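# Place the cover open side down on its matching rectangle

## Task

Pick out the colored rectangle whose size fits the cover's width (yellow means 46 mm, white 50 mm, blue 54 mm). Set the cover down near that rectangle's center with its open side facing the table. The walls are thin and flex slightly even under a gentle grip, and any dent counts as failure. The cover must stay in place with no help from the robot at the end, and nothing may be pushed or dropped off the table.

## Robot and tools

Robot: two UR7e arms, left_arm and right_arm, each ending in a Robotiq 2F-85 two-finger gripper. Both report in one scene frame. The origin sits on the table top midway between the arms, +x points out over the table, +z points up, and left_arm is on the +y side. The names left and right are not image sides. The arm bases sit at (+0.027, +0.456, 0) for left_arm and (-0.010, -0.451, 0) for right_arm, in metres.

Gripper frame: the fingers extend along the gripper's +z axis and close along its y axis. A flat block sticks out about 9 cm toward the gripper's +x side. end_effector_position is the point midway between the pads when they are shut. Closed fingertips reach about 19 mm past that point, and fully open ones about 6 mm. Closing also pushes the tips about 13 mm farther out, so keep that clearance above the table before closing.

A row is 20 numbers, 10 per arm, left_arm first and then right_arm. Each arm's 10 are x, y, z (metres, absolute target in the scene frame), then qw, qx, qy, qz (absolute orientation, w first), then gripper position, force_limit and speed, each in [-1, 1]. Position +1 is fully open (85 mm), about -0.8 is where the pads meet, and -1 closes until blocked. force_limit runs from about 20 N per pad at -1 through 128 N at 0 to 235 N at +1. speed sets how fast the pads move, from about 20 mm/s at -1 through 85 at 0 to 150 at +1, and a faster close squeezes harder. To keep an arm or gripper unchanged, repeat its last pose and its last three numbers exactly, because a 0 is a real command. Keep the quaternion constant from row to row and do not copy back a drifted reported one.

execute_actions(actions): actions is a list of actions. Each action is a list of up to 15 rows, one row per 1/30 s step, and the last row repeats until 15 steps have run. An empty list just returns the state and images. A target more than 0.6 m from the gripper's current position along any gripper axis is refused. Each step the target is clipped to 100 mm and 16 degrees from the measured pose, so far goals need several actions.

move(target, speed, stop_force, blocking): target is one 20-number row of absolute poses plus finger numbers, and the finger numbers are applied at the start. Each gripper then travels in a straight line to its pose. speed is the path's top speed in m/s, from 0.002 to 0.5, default 0.25. stop_force, from 9 to 40 N and shared by both arms, ends an arm's path once its wrist sensor feels that much extra push against the motion. It is not available in the first 0.2 s, should not be relied on while the gripper is turning, and should be left out when lifting off a surface. Use it with a very low speed. blocking=false returns after 0.5 s and cannot be combined with stop_force. The move: line reports done, off_target, moving, held, contact or fault, along with limits such as paced or held.

wait(seconds): 0 to 10 s with the last commands held. wait(0) polls a move that is still running. stop(): brakes a running move. zoom_image(camera, region): region is [x0, y0, x1, y1] in pixels of that camera's latest image, at most 504 by 504. Cameras are cam_head_left and cam_head_right (504x504) and cam_left_wrist and cam_right_wrist (616x616 fisheye). read_manual(section) only returns licence text. finished_scene(scene) ends the scene with the given number and reports success. Call it only once the cover rests on its own.

Reading results: the state line gives each gripper's position, wrist-first quaternion and velocities. Hand target lines show what each arm is actually being driven toward. A pose unreachable line means the clearance check altered that arm's command. object_status is 0 while moving, 1 when stopped while opening, 2 when stopped on something while closing (a grip), and 3 when the fingers reached the goal or met. position_measured is in counts: 3 is open, about 78 is 60 mm, 130 is 40 mm, 180 is 20 mm and 230 is closed. Wrist force and torque are in the end effector's axes, with a few newtons of offset and noise, and saturate near 50 N. HELD marks steps where a command was held back.

Things to avoid: squeezing the cover hard. Grip it gently with force_limit near -1 and a slow close, once the pads are open just wider than the cover, and confirm object_status 2. Avoid fast or deep contact with the table, since the arms are stiff: 150 N of outside force or a joint overload stops the arm for 10 s. Wrist joints can take about 25.4 N m and the others 136 N m. Also avoid clashing the two arms, knocking anything off the table, and leaving the cover tilted or resting on the gripper. Lower it slowly, open the fingers, and lift straight up. Long holds under load heat the motors, with a warning at 70 °C and a brake stop at 85 °C.

Each tool is called after "Emit:" as name(argument=value, ...), one argument or row to a line, values as JSON.

## Session

Emit:
execute_actions(
  actions=[],
)

Scene clock: 0.00 s.
left_arm: end_effector_position=(+0.2172, +0.6717, +0.2237) position_measured=3 object_status=3 end_effector_quat_wxyz=(-0.213, +0.464, +0.831, -0.221) end_effector_velocity=(-0.000, +0.000, +0.000) end_effector_angular_velocity=(-0.000, -0.000, +0.001) | right_arm: end_effector_position=(+0.0615, +0.0645, +0.1239) position_measured=3 object_status=3 end_effector_quat_wxyz=(+0.475, -0.069, +0.861, -0.166) end_effector_velocity=(+0.000, -0.000, +0.000) end_effector_angular_velocity=(+0.000, -0.000, -0.001)
Joint positions: left_arm=[ 0.544 -1.704  1.921 -1.165 -1.545  1.347] | right_arm=[ 1.644 -1.122  1.794 -1.774 -2.555  1.701]
Joint velocities: left_arm=[ 0.001 -0.    -0.     0.    -0.     0.001] | right_arm=[-0.001 -0.    -0.     0.     0.     0.   ]
Joint torques (N m, as the arm reports them, + toward a larger angle): no reading
Wrist force (N, on the end effector, along its own x y z axes, offset not removed): no reading
Wrist torque (N m, same axes, about the end effector's origin, offset not removed): no reading
Hand target (left_arm): +0.217, +0.672, +0.224; -0.213, +0.464, +0.831, -0.221
Hand target (right_arm): +0.062, +0.064, +0.124; +0.475, -0.069, +0.861, -0.166

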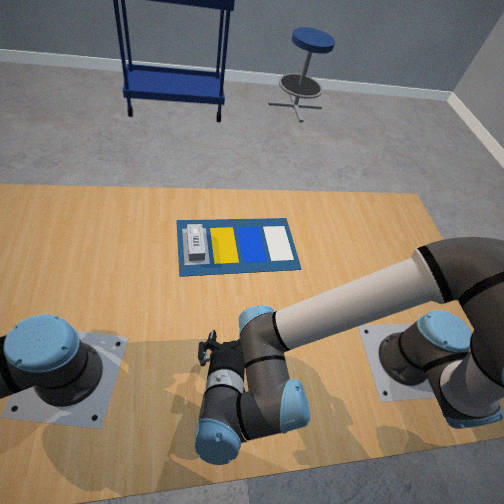

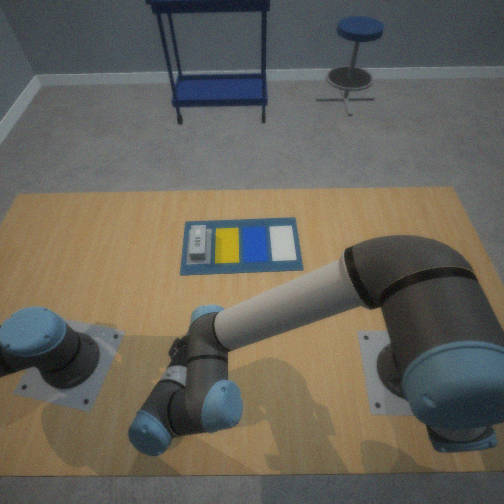

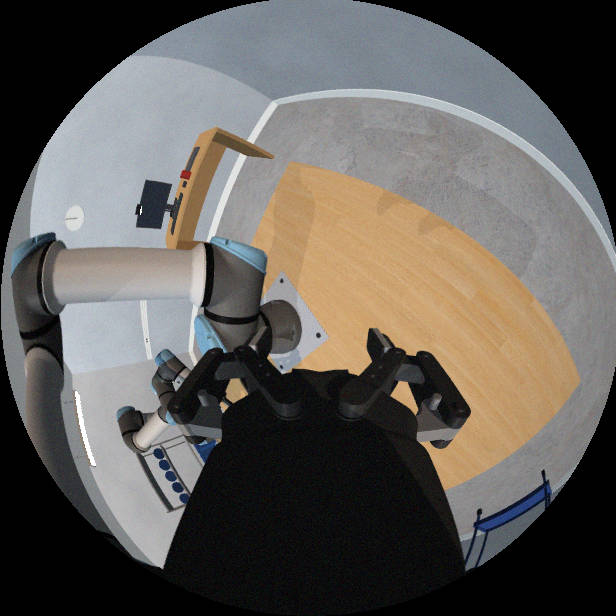

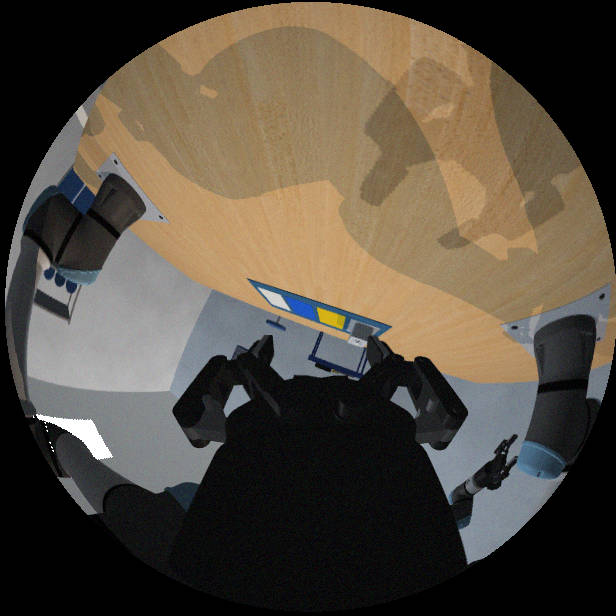

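Emit:
zoom_image(
  camera="cam_head_right",
  region=[170, 205, 310, 285],
)

Emit:
zoom_image(
  camera="cam_head_left",
  region=[170, 205, 310, 285],
)

Region (170, 205, 310, 285) of cam_head_right's 504x504 image, scaled by 3.600, with more detail than that image has; it fills the top 288 rows of this view, and the rest is white.

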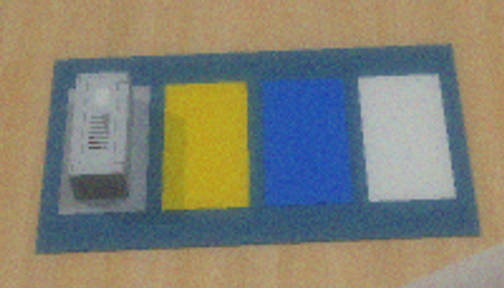

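Region (170, 205, 310, 285) of cam_head_left's 504x504 image, scaled by 3.600, with more detail than that image has; it fills the top 288 rows of this view, and the rest is white.

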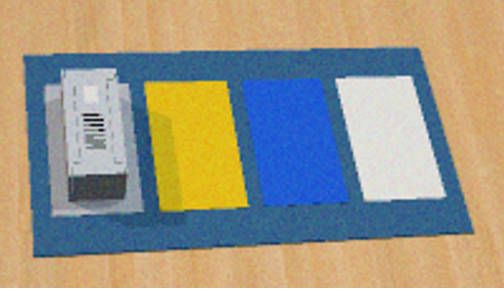

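Emit:
move(
  target=[0.2172,0.6717,0.2237,-0.213,0.464,0.831,-0.221,1,-1,-1,0.403,0.12,0.16,0,0,1,0,1,-1,-1],
  speed=0.25,
)

Scene clock: 17.13 s.
left_arm: end_effector_position=(+0.2172, +0.6717, +0.2237) position_measured=3 object_status=3 end_effector_quat_wxyz=(-0.213, +0.464, +0.831, -0.221) end_effector_velocity=(+0.000, -0.000, +0.000) end_effector_angular_velocity=(+0.000, -0.001, -0.001) | right_arm: end_effector_position=(+0.4033, +0.1194, +0.1599) position_measured=3 object_status=3 end_effector_quat_wxyz=(+0.001, +0.000, +1.000, -0.000) end_effector_velocity=(+0.002, -0.000, -0.000) end_effector_angular_velocity=(-0.003, +0.010, -0.002)
Joint positions: left_arm=[ 0.544 -1.704  1.921 -1.164 -1.546  1.348] | right_arm=[ 0.793 -1.043  1.307 -1.835 -1.572  0.754]
Joint velocities: left_arm=[-0.001 -0.001 -0.    -0.     0.     0.   ] | right_arm=[-0.005  0.007 -0.013  0.015  0.005 -0.003]
Joint torques (N m, as the arm reports them, + toward a larger angle): left_arm=[ 10.43  -6.73 -30.24   1.35  -1.32   2.59] | right_arm=[ -5.41 -34.85 -35.42  -1.63   1.23  -0.99]
Wrist force (N, on the end effector, along its own x y z axes, offset not removed): left_arm=[0.8 -2.1 1.6] | right_arm=[1.2 1.1 -1.4]
Wrist torque (N m, same axes, about the end effector's origin, offset not removed): left_arm=[-0.44 -0.20 -0.14] | right_arm=[0.05 -0.28 0.12]
Hand target (left_arm): +0.217, +0.672, +0.224; -0.213, +0.464, +0.831, -0.221
Hand target (right_arm): +0.403, +0.120, +0.160; +0.000, +0.000, +1.000, -0.000
Off the commanded pose (left_arm): 0.000 m, 0 deg.
Off the commanded pose (right_arm): 0.001 m, 0 deg.
move: done
camera_calibration (this result's frames):
cam_left_wrist: T_world_to_cam=[[0.666786, 0.468457, -0.579607, -0.325294], [0.626115, -0.773952, 0.0947556, 0.393791], [-0.404199, -0.426082, -0.809368, 0.704108], [0, 0, 0, 1]] pos_world=[0.254943, 0.757169, 0.344026]
cam_right_wrist: T_world_to_cam=[[0.0258664, 0.998747, -0.0428382, -0.1122], [0.966554, -0.014049, 0.256077, -0.395517], [0.255155, -0.0480293, -0.965707, 0.20509], [0, 0, 0, 1]] pos_world=[0.332861, 0.116354, 0.294534]

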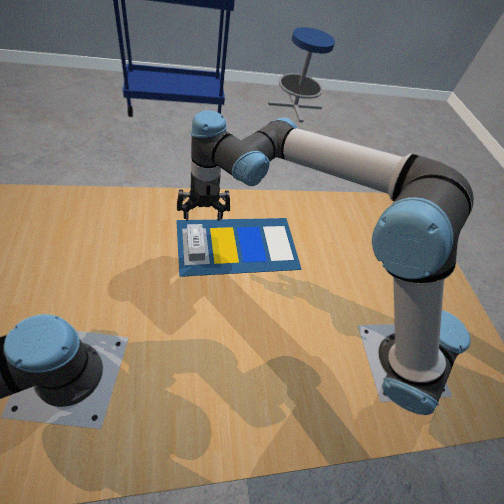

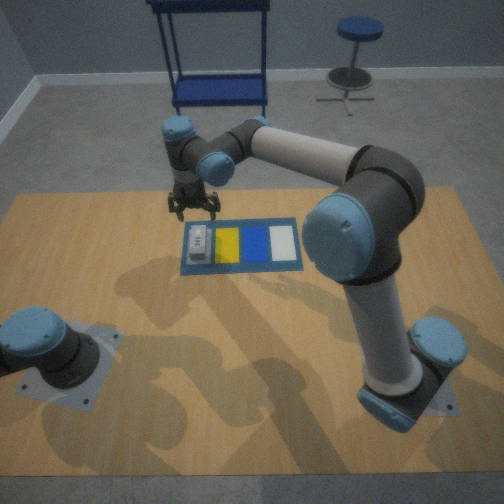

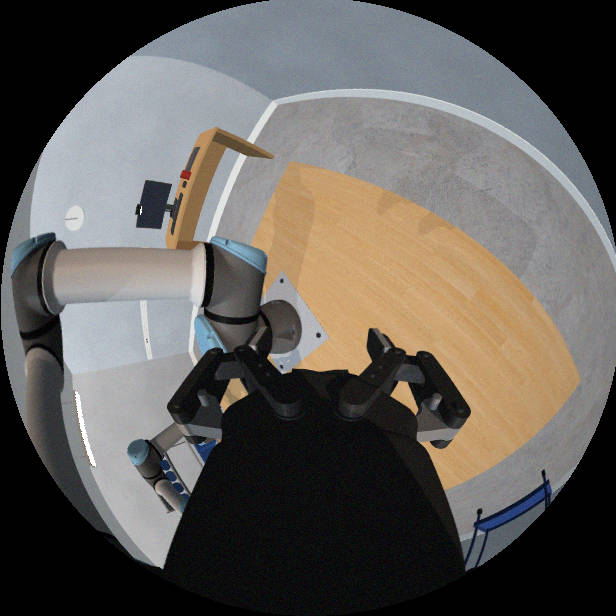

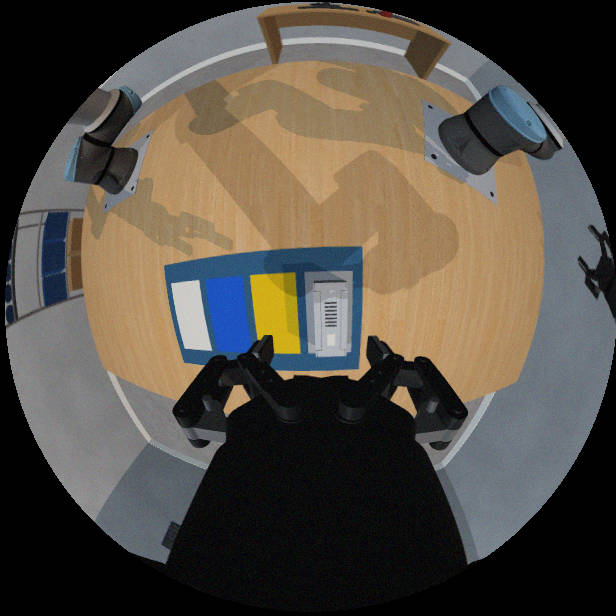

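Emit:
move(
  target=[0.2172,0.6717,0.2237,-0.213,0.464,0.831,-0.221,1,-1,-1,0.412,0.13,0.075,0,0,1,0,1,-1,-1],
  speed=0.15,
)

Emit:
zoom_image(
  camera="cam_right_wrist",
  region=[200, 220, 440, 420],
)

Scene clock: 27.03 s.
left_arm: end_effector_position=(+0.2172, +0.6717, +0.2237) position_measured=3 object_status=3 end_effector_quat_wxyz=(-0.213, +0.464, +0.831, -0.221) end_effector_velocity=(+0.000, +0.000, -0.000) end_effector_angular_velocity=(-0.000, +0.001, -0.001) | right_arm: end_effector_position=(+0.4120, +0.1300, +0.0752) position_measured=3 object_status=3 end_effector_quat_wxyz=(-0.000, -0.000, +1.000, -0.000) end_effector_velocity=(-0.000, +0.000, -0.002) end_effector_angular_velocity=(-0.002, +0.002, +0.001)
Joint positions: left_arm=[ 0.544 -1.704  1.921 -1.164 -1.546  1.348] | right_arm=[ 0.795 -0.942  1.371 -2.    -1.571  0.756]
Joint velocities: left_arm=[-0.     0.001 -0.     0.     0.     0.   ] | right_arm=[ 0.001  0.003 -0.    -0.    -0.     0.   ]
Joint torques (N m, as the arm reports them, + toward a larger angle): left_arm=[ 10.47  -7.38 -29.07   1.29  -1.26   2.56] | right_arm=[  8.88 -36.96 -11.92  -4.04   1.4    1.69]
Wrist force (N, on the end effector, along its own x y z axes, offset not removed): left_arm=[-1.0 -2.2 3.3] | right_arm=[0.9 2.7 -1.9]
Wrist torque (N m, same axes, about the end effector's origin, offset not removed): left_arm=[-0.43 0.04 -0.10] | right_arm=[0.34 -0.21 0.12]
Hand target (left_arm): +0.217, +0.672, +0.224; -0.213, +0.464, +0.831, -0.221
Hand target (right_arm): +0.412, +0.130, +0.075; -0.000, -0.000, +1.000, +0.000
Off the commanded pose (left_arm): 0.000 m, 0 deg.
Off the commanded pose (right_arm): 0.000 m, 0 deg.
move: done
camera_calibration (this result's frames):
cam_left_wrist: T_world_to_cam=[[0.666786, 0.468457, -0.579607, -0.325294], [0.626114, -0.773952, 0.094756, 0.393791], [-0.404199, -0.426083, -0.809368, 0.704108], [0, 0, 0, 1]] pos_world=[0.254943, 0.757169, 0.344026]
cam_right_wrist: T_world_to_cam=[[0.0254677, 0.998786, -0.0421642, -0.126495], [0.966971, -0.0139123, 0.254508, -0.382178], [0.253613, -0.0472533, -0.966151, 0.12211], [0, 0, 0, 1]] pos_world=[0.341808, 0.126794, 0.209911]

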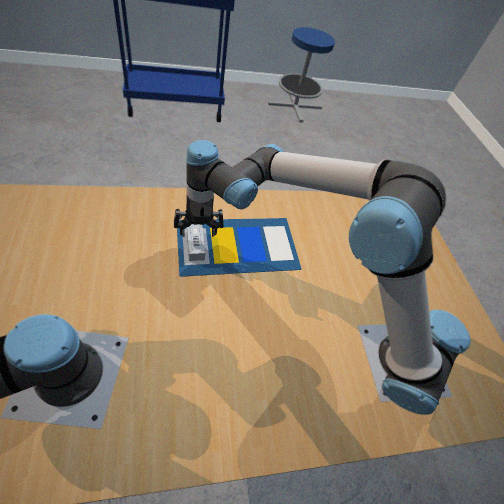

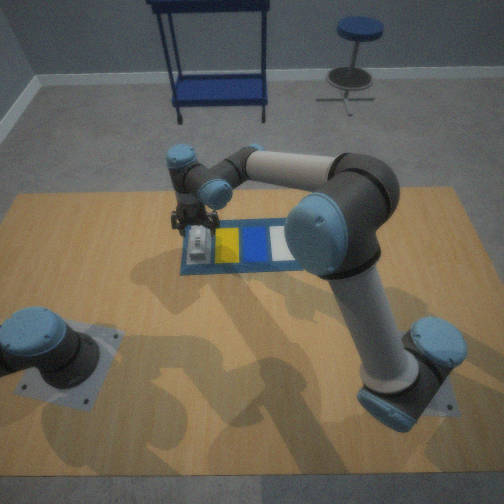

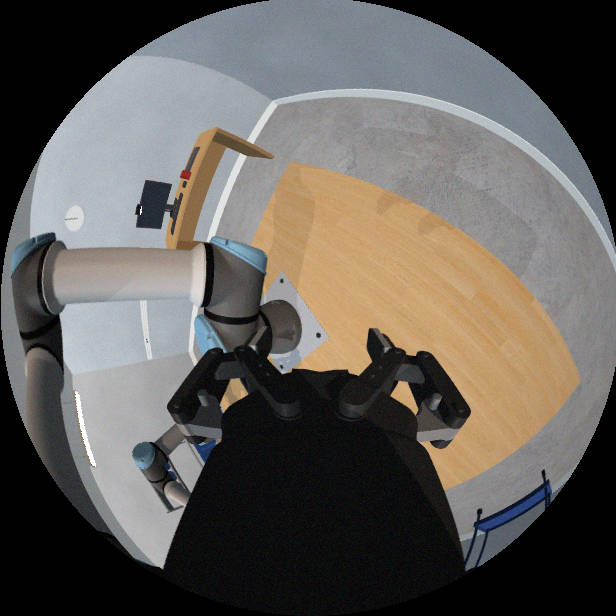

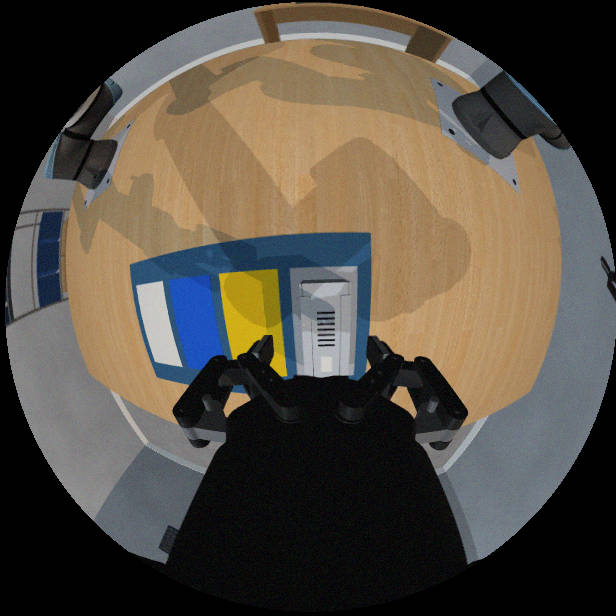

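Region (200, 220, 440, 420) of cam_right_wrist's 616x616 image, scaled by 2.100, with more detail than that image has.

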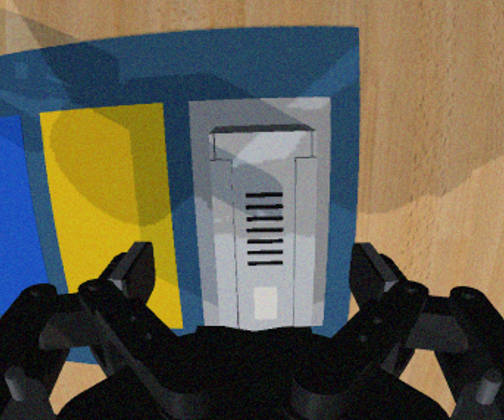

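Emit:
move(
  target=[0.2172,0.6717,0.2237,-0.213,0.464,0.831,-0.221,1,-1,-1,0.422,0.135,0.035,0,0,1,0,1,-1,-1],
  speed=0.08,
)

Emit:
zoom_image(
  camera="cam_right_wrist",
  region=[200, 220, 440, 420],
)

Emit:
zoom_image(
  camera="cam_head_left",
  region=[150, 190, 270, 280],
)

Scene clock: 33.53 s.
left_arm: end_effector_position=(+0.2172, +0.6717, +0.2237) position_measured=3 object_status=3 end_effector_quat_wxyz=(-0.213, +0.464, +0.831, -0.221) end_effector_velocity=(-0.000, +0.000, +0.000) end_effector_angular_velocity=(-0.001, -0.001, -0.000) | right_arm: end_effector_position=(+0.4219, +0.1349, +0.0352) position_measured=3 object_status=3 end_effector_quat_wxyz=(-0.000, -0.000, +1.000, -0.000) end_effector_velocity=(+0.000, +0.001, -0.003) end_effector_angular_velocity=(+0.000, -0.000, +0.001)
Joint positions: left_arm=[ 0.544 -1.704  1.921 -1.164 -1.546  1.348] | right_arm=[ 0.791 -0.878  1.373 -2.066 -1.571  0.751]
Joint velocities: left_arm=[ 0.001 -0.001 -0.    -0.    -0.     0.002] | right_arm=[ 0.001  0.005 -0.001 -0.004  0.    -0.   ]
Joint torques (N m, as the arm reports them, + toward a larger angle): left_arm=[ 11.01  -7.58 -29.22   1.28  -1.23   2.57] | right_arm=[ -5.83 -38.1  -30.38  -4.18   0.75  -1.24]
Wrist force (N, on the end effector, along its own x y z axes, offset not removed): left_arm=[0.0 -0.3 1.8] | right_arm=[1.2 0.2 -2.0]
Wrist torque (N m, same axes, about the end effector's origin, offset not removed): left_arm=[-0.16 -0.11 0.03] | right_arm=[-0.19 -0.23 0.09]
Hand target (left_arm): +0.217, +0.672, +0.224; -0.213, +0.464, +0.831, -0.221
Hand target (right_arm): +0.422, +0.135, +0.035; -0.000, +0.000, +1.000, -0.000
Off the commanded pose (left_arm): 0.000 m, 0 deg.
Off the commanded pose (right_arm): 0.000 m, 0 deg.
move: done
camera_calibration (this result's frames):
cam_left_wrist: T_world_to_cam=[[0.666786, 0.468457, -0.579607, -0.325294], [0.626115, -0.773952, 0.094756, 0.393791], [-0.404199, -0.426083, -0.809368, 0.704108], [0, 0, 0, 1]] pos_world=[0.254943, 0.757169, 0.344026]
cam_right_wrist: T_world_to_cam=[[0.0254649, 0.998784, -0.0422151, -0.133363], [0.966985, -0.0138993, 0.254453, -0.381524], [0.253557, -0.047301, -0.966163, 0.081268], [0, 0, 0, 1]] pos_world=[0.351718, 0.131742, 0.169968]

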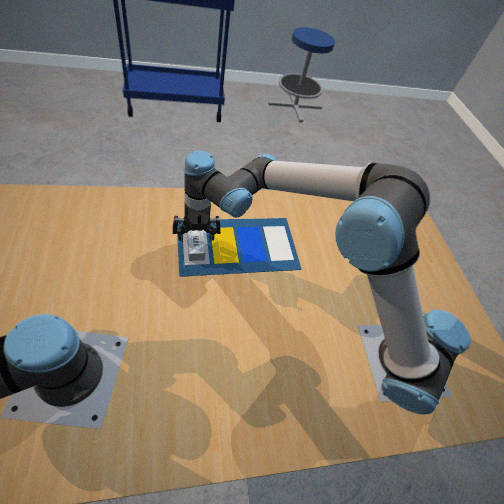

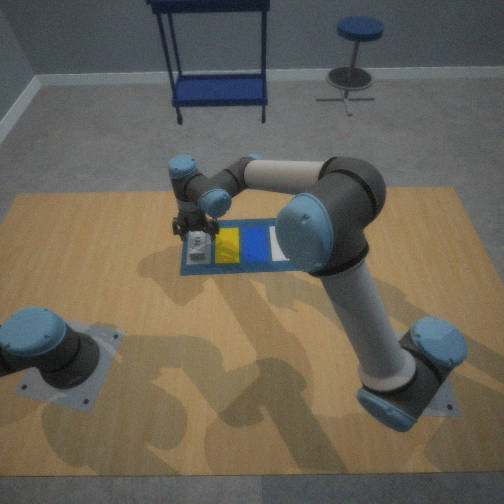

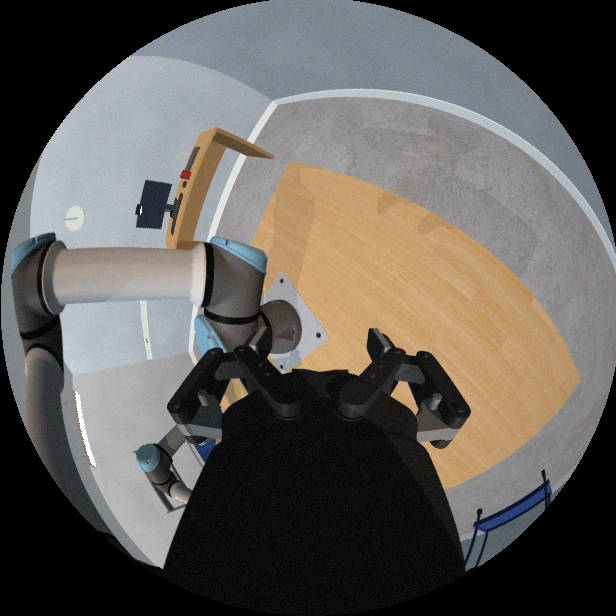

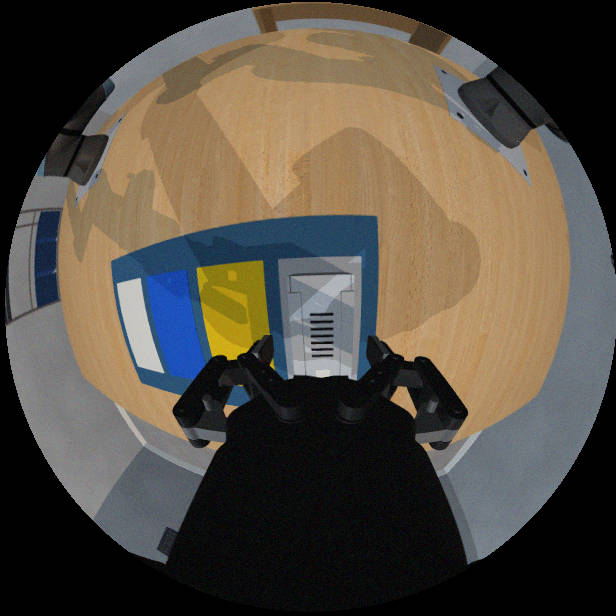

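Region (200, 220, 440, 420) of cam_right_wrist's 616x616 image, scaled by 2.100, with more detail than that image has.

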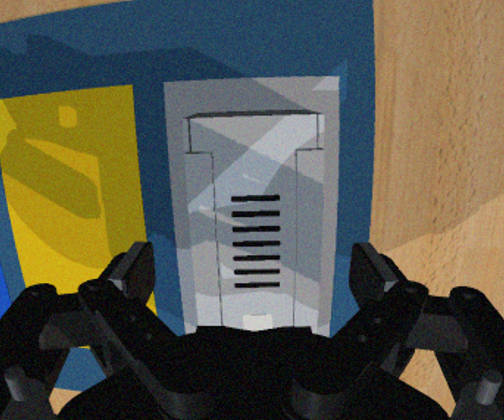

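Region (150, 190, 270, 280) of cam_head_left's 504x504 image, scaled by 4.200, with more detail than that image has; it fills the top 378 rows of this view, and the rest is white.

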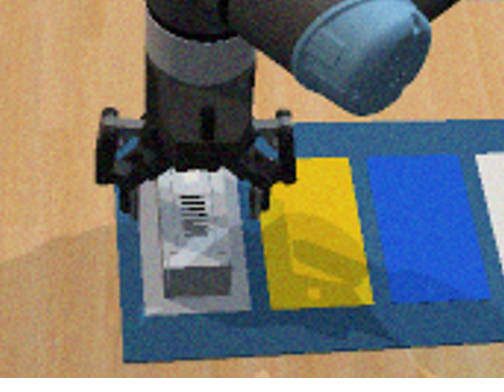

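Emit:
move(
  target=[0.2172,0.6717,0.2237,-0.213,0.464,0.831,-0.221,1,-1,-1,0.422,0.135,0.035,0,0,1,0,-1,-1,-1],
)

Emit:
zoom_image(
  camera="cam_right_wrist",
  region=[200, 220, 440, 420],
)

Scene clock: 39.50 s.
left_arm: end_effector_position=(+0.2172, +0.6717, +0.2237) position_measured=3 object_status=3 end_effector_quat_wxyz=(-0.213, +0.464, +0.831, -0.221) end_effector_velocity=(+0.000, +0.000, -0.000) end_effector_angular_velocity=(+0.000, +0.000, -0.000) | right_arm: end_effector_position=(+0.4220, +0.1350, +0.0350) position_measured=109 object_status=0 end_effector_quat_wxyz=(+0.000, -0.000, +1.000, +0.000) end_effector_velocity=(-0.001, +0.001, -0.000) end_effector_angular_velocity=(-0.000, +0.000, +0.002)
Joint positions: left_arm=[ 0.544 -1.704  1.921 -1.164 -1.546  1.348] | right_arm=[ 0.791 -0.877  1.373 -2.066 -1.571  0.751]
Joint velocities: left_arm=[-0.  0.  0. -0.  0.  0.] | right_arm=[ 0.002  0.     0.001 -0.    -0.    -0.   ]
Joint torques (N m, as the arm reports them, + toward a larger angle): left_arm=[  9.97  -7.51 -28.35   1.4   -1.2    2.51] | right_arm=[ -6.21 -54.37 -15.64  -1.51  -0.46  -0.79]
Wrist force (N, on the end effector, along its own x y z axes, offset not removed): left_arm=[2.8 -0.9 1.0] | right_arm=[4.1 0.7 -7.9]
Wrist torque (N m, same axes, about the end effector's origin, offset not removed): left_arm=[-0.13 -0.66 -0.10] | right_arm=[0.05 -0.68 0.03]
Hand target (left_arm): +0.217, +0.672, +0.224; -0.213, +0.464, +0.831, -0.221
Hand target (right_arm): +0.422, +0.135, +0.035; -0.000, +0.000, +1.000, -0.000
Off the commanded pose (left_arm): 0.000 m, 0 deg.
Off the commanded pose (right_arm): 0.000 m, 0 deg.
move: done
camera_calibration (this result's frames):
cam_left_wrist: T_world_to_cam=[[0.666786, 0.468457, -0.579607, -0.325294], [0.626115, -0.773952, 0.0947558, 0.393791], [-0.404199, -0.426083, -0.809368, 0.704108], [0, 0, 0, 1]] pos_world=[0.254943, 0.757169, 0.344026]
cam_right_wrist: T_world_to_cam=[[0.0254694, 0.998789, -0.0420972, -0.133462], [0.966954, -0.013928, 0.25457, -0.38158], [0.253675, -0.0471898, -0.966138, 0.0810076], [0, 0, 0, 1]] pos_world=[0.35182, 0.131808, 0.169785]

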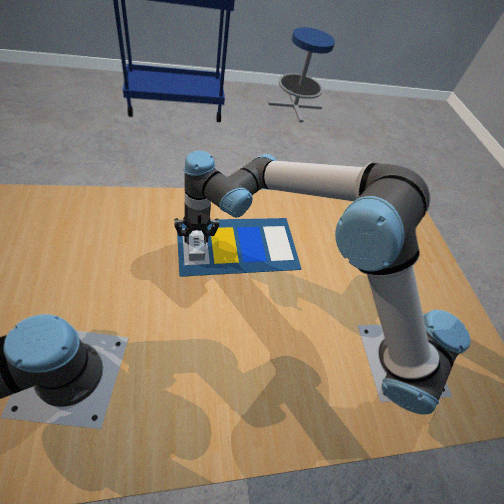

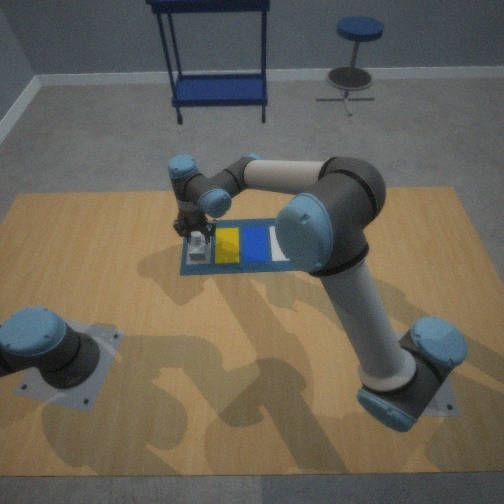

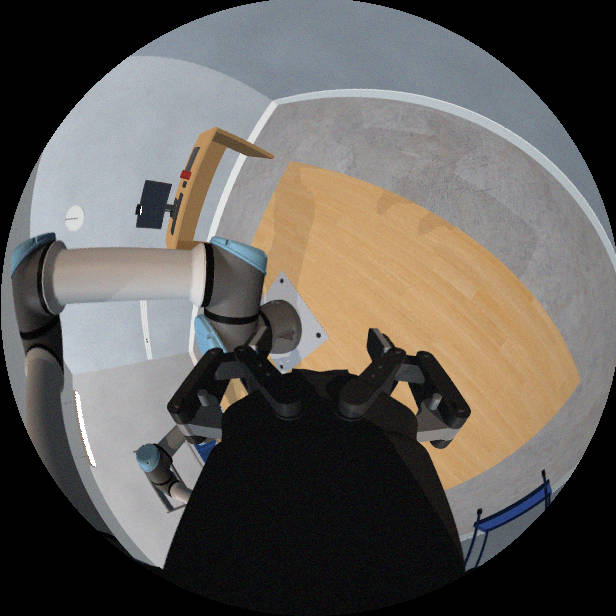

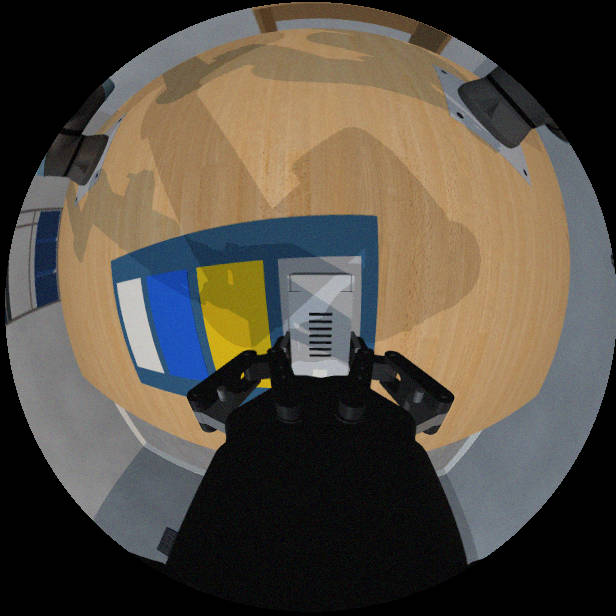

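Region (200, 220, 440, 420) of cam_right_wrist's 616x616 image, scaled by 2.100, with more detail than that image has.

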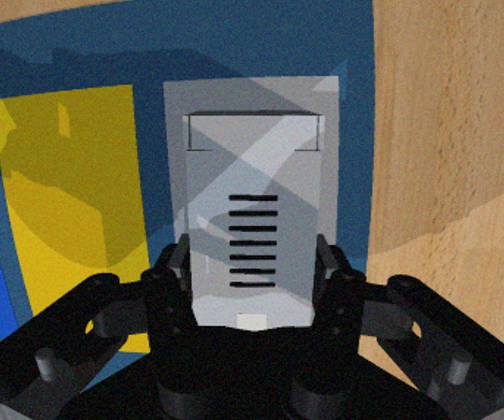

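Emit:
move(
  target=[0.2172,0.6717,0.2237,-0.213,0.464,0.831,-0.221,1,-1,-1,0.422,0.135,0.065,0,0,1,0,-1,-1,-1],
  speed=0.08,
)

Emit:
move(
  target=[0.2172,0.6717,0.2237,-0.213,0.464,0.831,-0.221,1,-1,-1,0.425,-0.155,0.06,0,0,1,0,-1,-1,-1],
  speed=0.17,
)

Scene clock: 46.40 s.
left_arm: end_effector_position=(+0.2172, +0.6717, +0.2237) position_measured=3 object_status=3 end_effector_quat_wxyz=(-0.213, +0.464, +0.831, -0.221) end_effector_velocity=(+0.000, +0.000, -0.000) end_effector_angular_velocity=(-0.001, +0.001, -0.001) | right_arm: end_effector_position=(+0.4220, +0.1350, +0.0648) position_measured=109 object_status=2 end_effector_quat_wxyz=(+0.000, -0.000, +1.000, +0.000) end_effector_velocity=(-0.000, -0.001, +0.001) end_effector_angular_velocity=(-0.002, +0.001, -0.001)
Joint positions: left_arm=[ 0.544 -1.704  1.921 -1.164 -1.546  1.348] | right_arm=[ 0.791 -0.909  1.345 -2.006 -1.571  0.751]
Joint velocities: left_arm=[ 0.     0.001  0.    -0.     0.     0.001] | right_arm=[-0.001 -0.002 -0.001  0.005 -0.     0.   ]
Joint torques (N m, as the arm reports them, + toward a larger angle): left_arm=[ 10.67  -8.15 -27.69   1.16  -1.12   2.36] | right_arm=[ -3.45 -61.   -32.71  -1.88  -0.45   0.2 ]
Wrist force (N, on the end effector, along its own x y z axes, offset not removed): left_arm=[-0.1 -1.9 0.8] | right_arm=[2.3 0.4 -2.0]
Wrist torque (N m, same axes, about the end effector's origin, offset not removed): left_arm=[-0.39 -0.12 -0.22] | right_arm=[-0.04 -0.41 0.09]
Hand target (left_arm): +0.217, +0.672, +0.224; -0.213, +0.464, +0.831, -0.221
Hand target (right_arm): +0.422, +0.135, +0.065; +0.000, -0.000, +1.000, +0.000
Off the commanded pose (left_arm): 0.000 m, 0 deg.
Off the commanded pose (right_arm): 0.000 m, 0 deg.
move: done
camera_calibration (this result's frames):
cam_left_wrist: T_world_to_cam=[[0.666786, 0.468457, -0.579608, -0.325294], [0.626114, -0.773952, 0.0947559, 0.393791], [-0.404199, -0.426083, -0.809368, 0.704108], [0, 0, 0, 1]] pos_world=[0.254943, 0.757169, 0.344026]
cam_right_wrist: T_world_to_cam=[[0.0254676, 0.998787, -0.042138, -0.132176], [0.966965, -0.0139178, 0.254529, -0.389124], [0.253634, -0.0472282, -0.966147, 0.109767], [0, 0, 0, 1]] pos_world=[0.351794, 0.131784, 0.199525]

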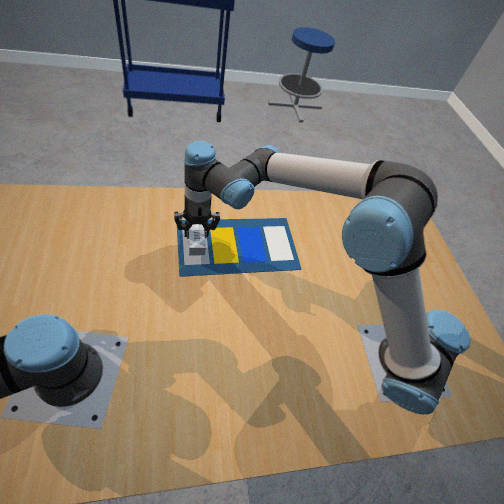

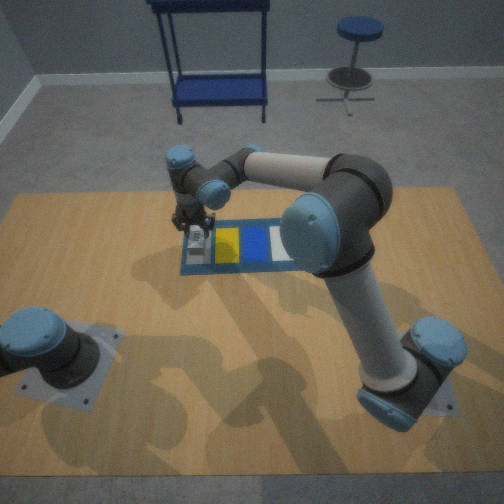

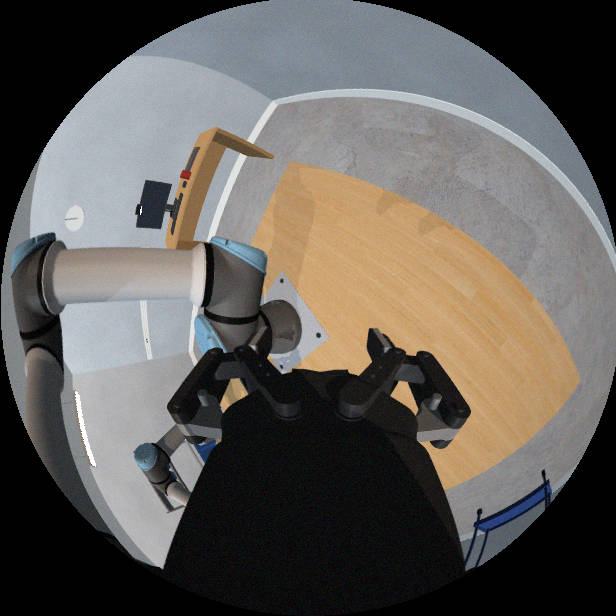

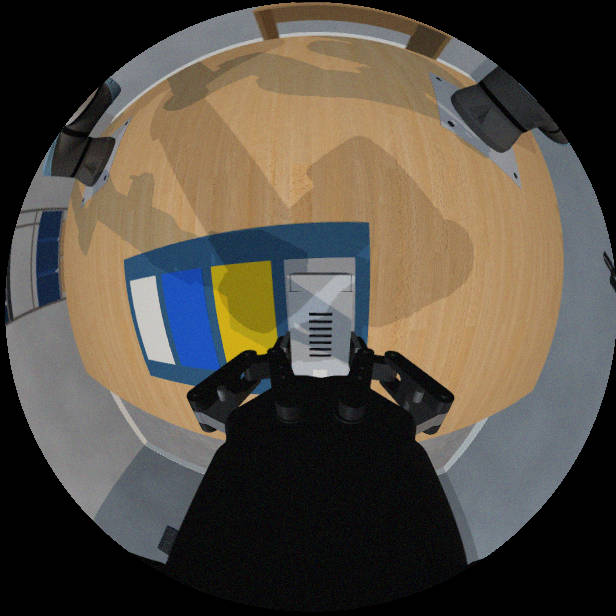

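Scene clock: 48.70 s.
left_arm: end_effector_position=(+0.2172, +0.6717, +0.2237) position_measured=3 object_status=3 end_effector_quat_wxyz=(-0.213, +0.464, +0.831, -0.221) end_effector_velocity=(+0.000, -0.000, -0.000) end_effector_angular_velocity=(-0.001, +0.001, -0.001) | right_arm: end_effector_position=(+0.4252, -0.1550, +0.0600) position_measured=109 object_status=2 end_effector_quat_wxyz=(-0.000, +0.000, +1.000, -0.000) end_effector_velocity=(-0.001, -0.002, -0.000) end_effector_angular_velocity=(+0.000, +0.001, +0.001)
Joint positions: left_arm=[ 0.544 -1.704  1.921 -1.164 -1.546  1.348] | right_arm=[ 0.381 -1.321  2.    -2.25  -1.571  0.342]
Joint velocities: left_arm=[-0.001  0.001 -0.     0.    -0.     0.   ] | right_arm=[-0.004 -0.003  0.005 -0.001  0.001 -0.005]
Joint torques (N m, as the arm reports them, + toward a larger angle): left_arm=[ 10.33  -9.61 -27.65   1.22  -1.13   2.39] | right_arm=[ -6.28 -45.37 -10.12  -4.37   1.42  -1.16]
Wrist force (N, on the end effector, along its own x y z axes, offset not removed): left_arm=[-1.1 -0.8 1.2] | right_arm=[2.2 0.0 0.3]
Wrist torque (N m, same axes, about the end effector's origin, offset not removed): left_arm=[-0.17 0.12 -0.10] | right_arm=[-0.15 -0.42 0.06]
Hand target (left_arm): +0.217, +0.672, +0.224; -0.213, +0.464, +0.831, -0.221
Hand target (right_arm): +0.425, -0.155, +0.060; -0.000, +0.000, +1.000, -0.000
Off the commanded pose (left_arm): 0.000 m, 0 deg.
Off the commanded pose (right_arm): 0.000 m, 0 deg.
move: done
camera_calibration (this result's frames):
cam_left_wrist: T_world_to_cam=[[0.666786, 0.468457, -0.579608, -0.325294], [0.626114, -0.773952, 0.0947558, 0.393791], [-0.4042, -0.426082, -0.809368, 0.704108], [0, 0, 0, 1]] pos_world=[0.254943, 0.757169, 0.344026]
cam_right_wrist: T_world_to_cam=[[0.0254905, 0.998756, -0.042852, 0.15719], [0.967026, -0.0137696, 0.254304, -0.395088], [0.253397, -0.0479213, -0.966175, 0.090637], [0, 0, 0, 1]] pos_world=[0.355086, -0.158092, 0.194779]

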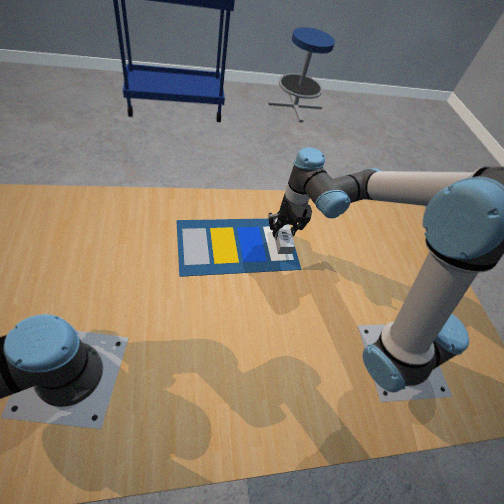

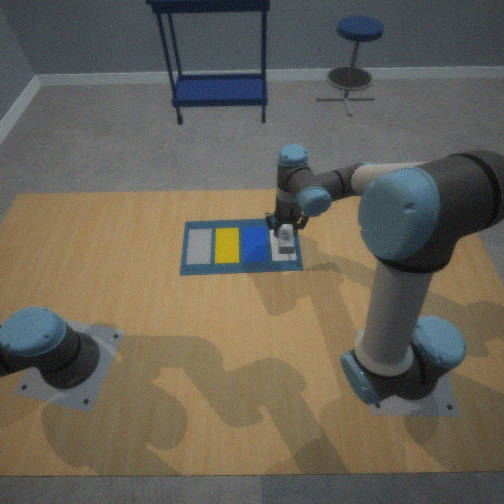

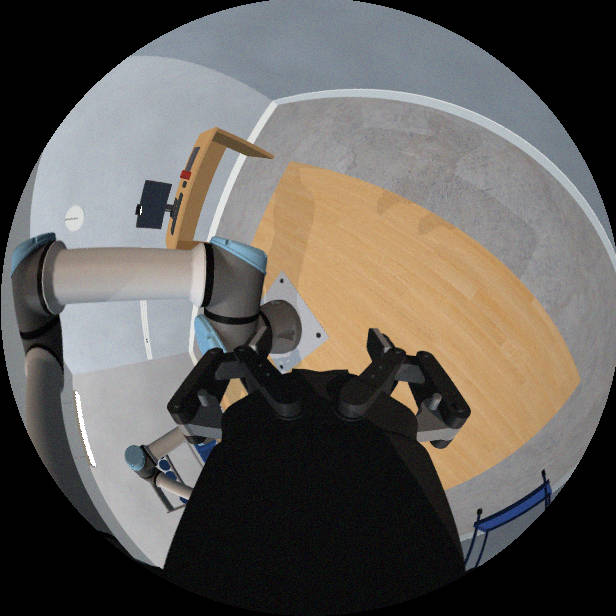

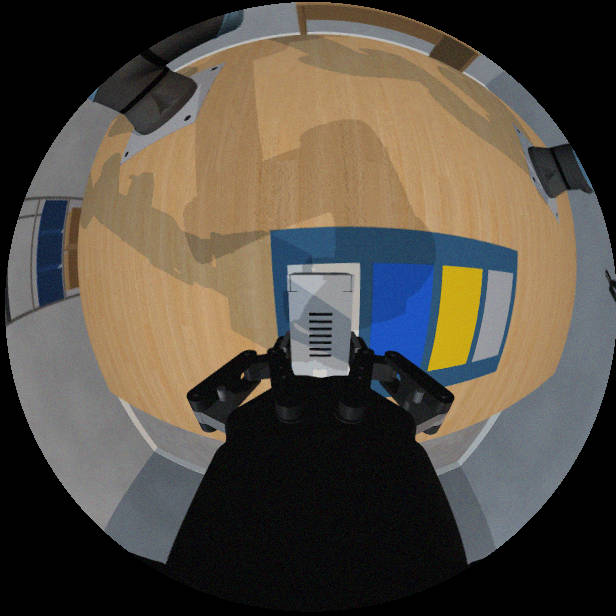

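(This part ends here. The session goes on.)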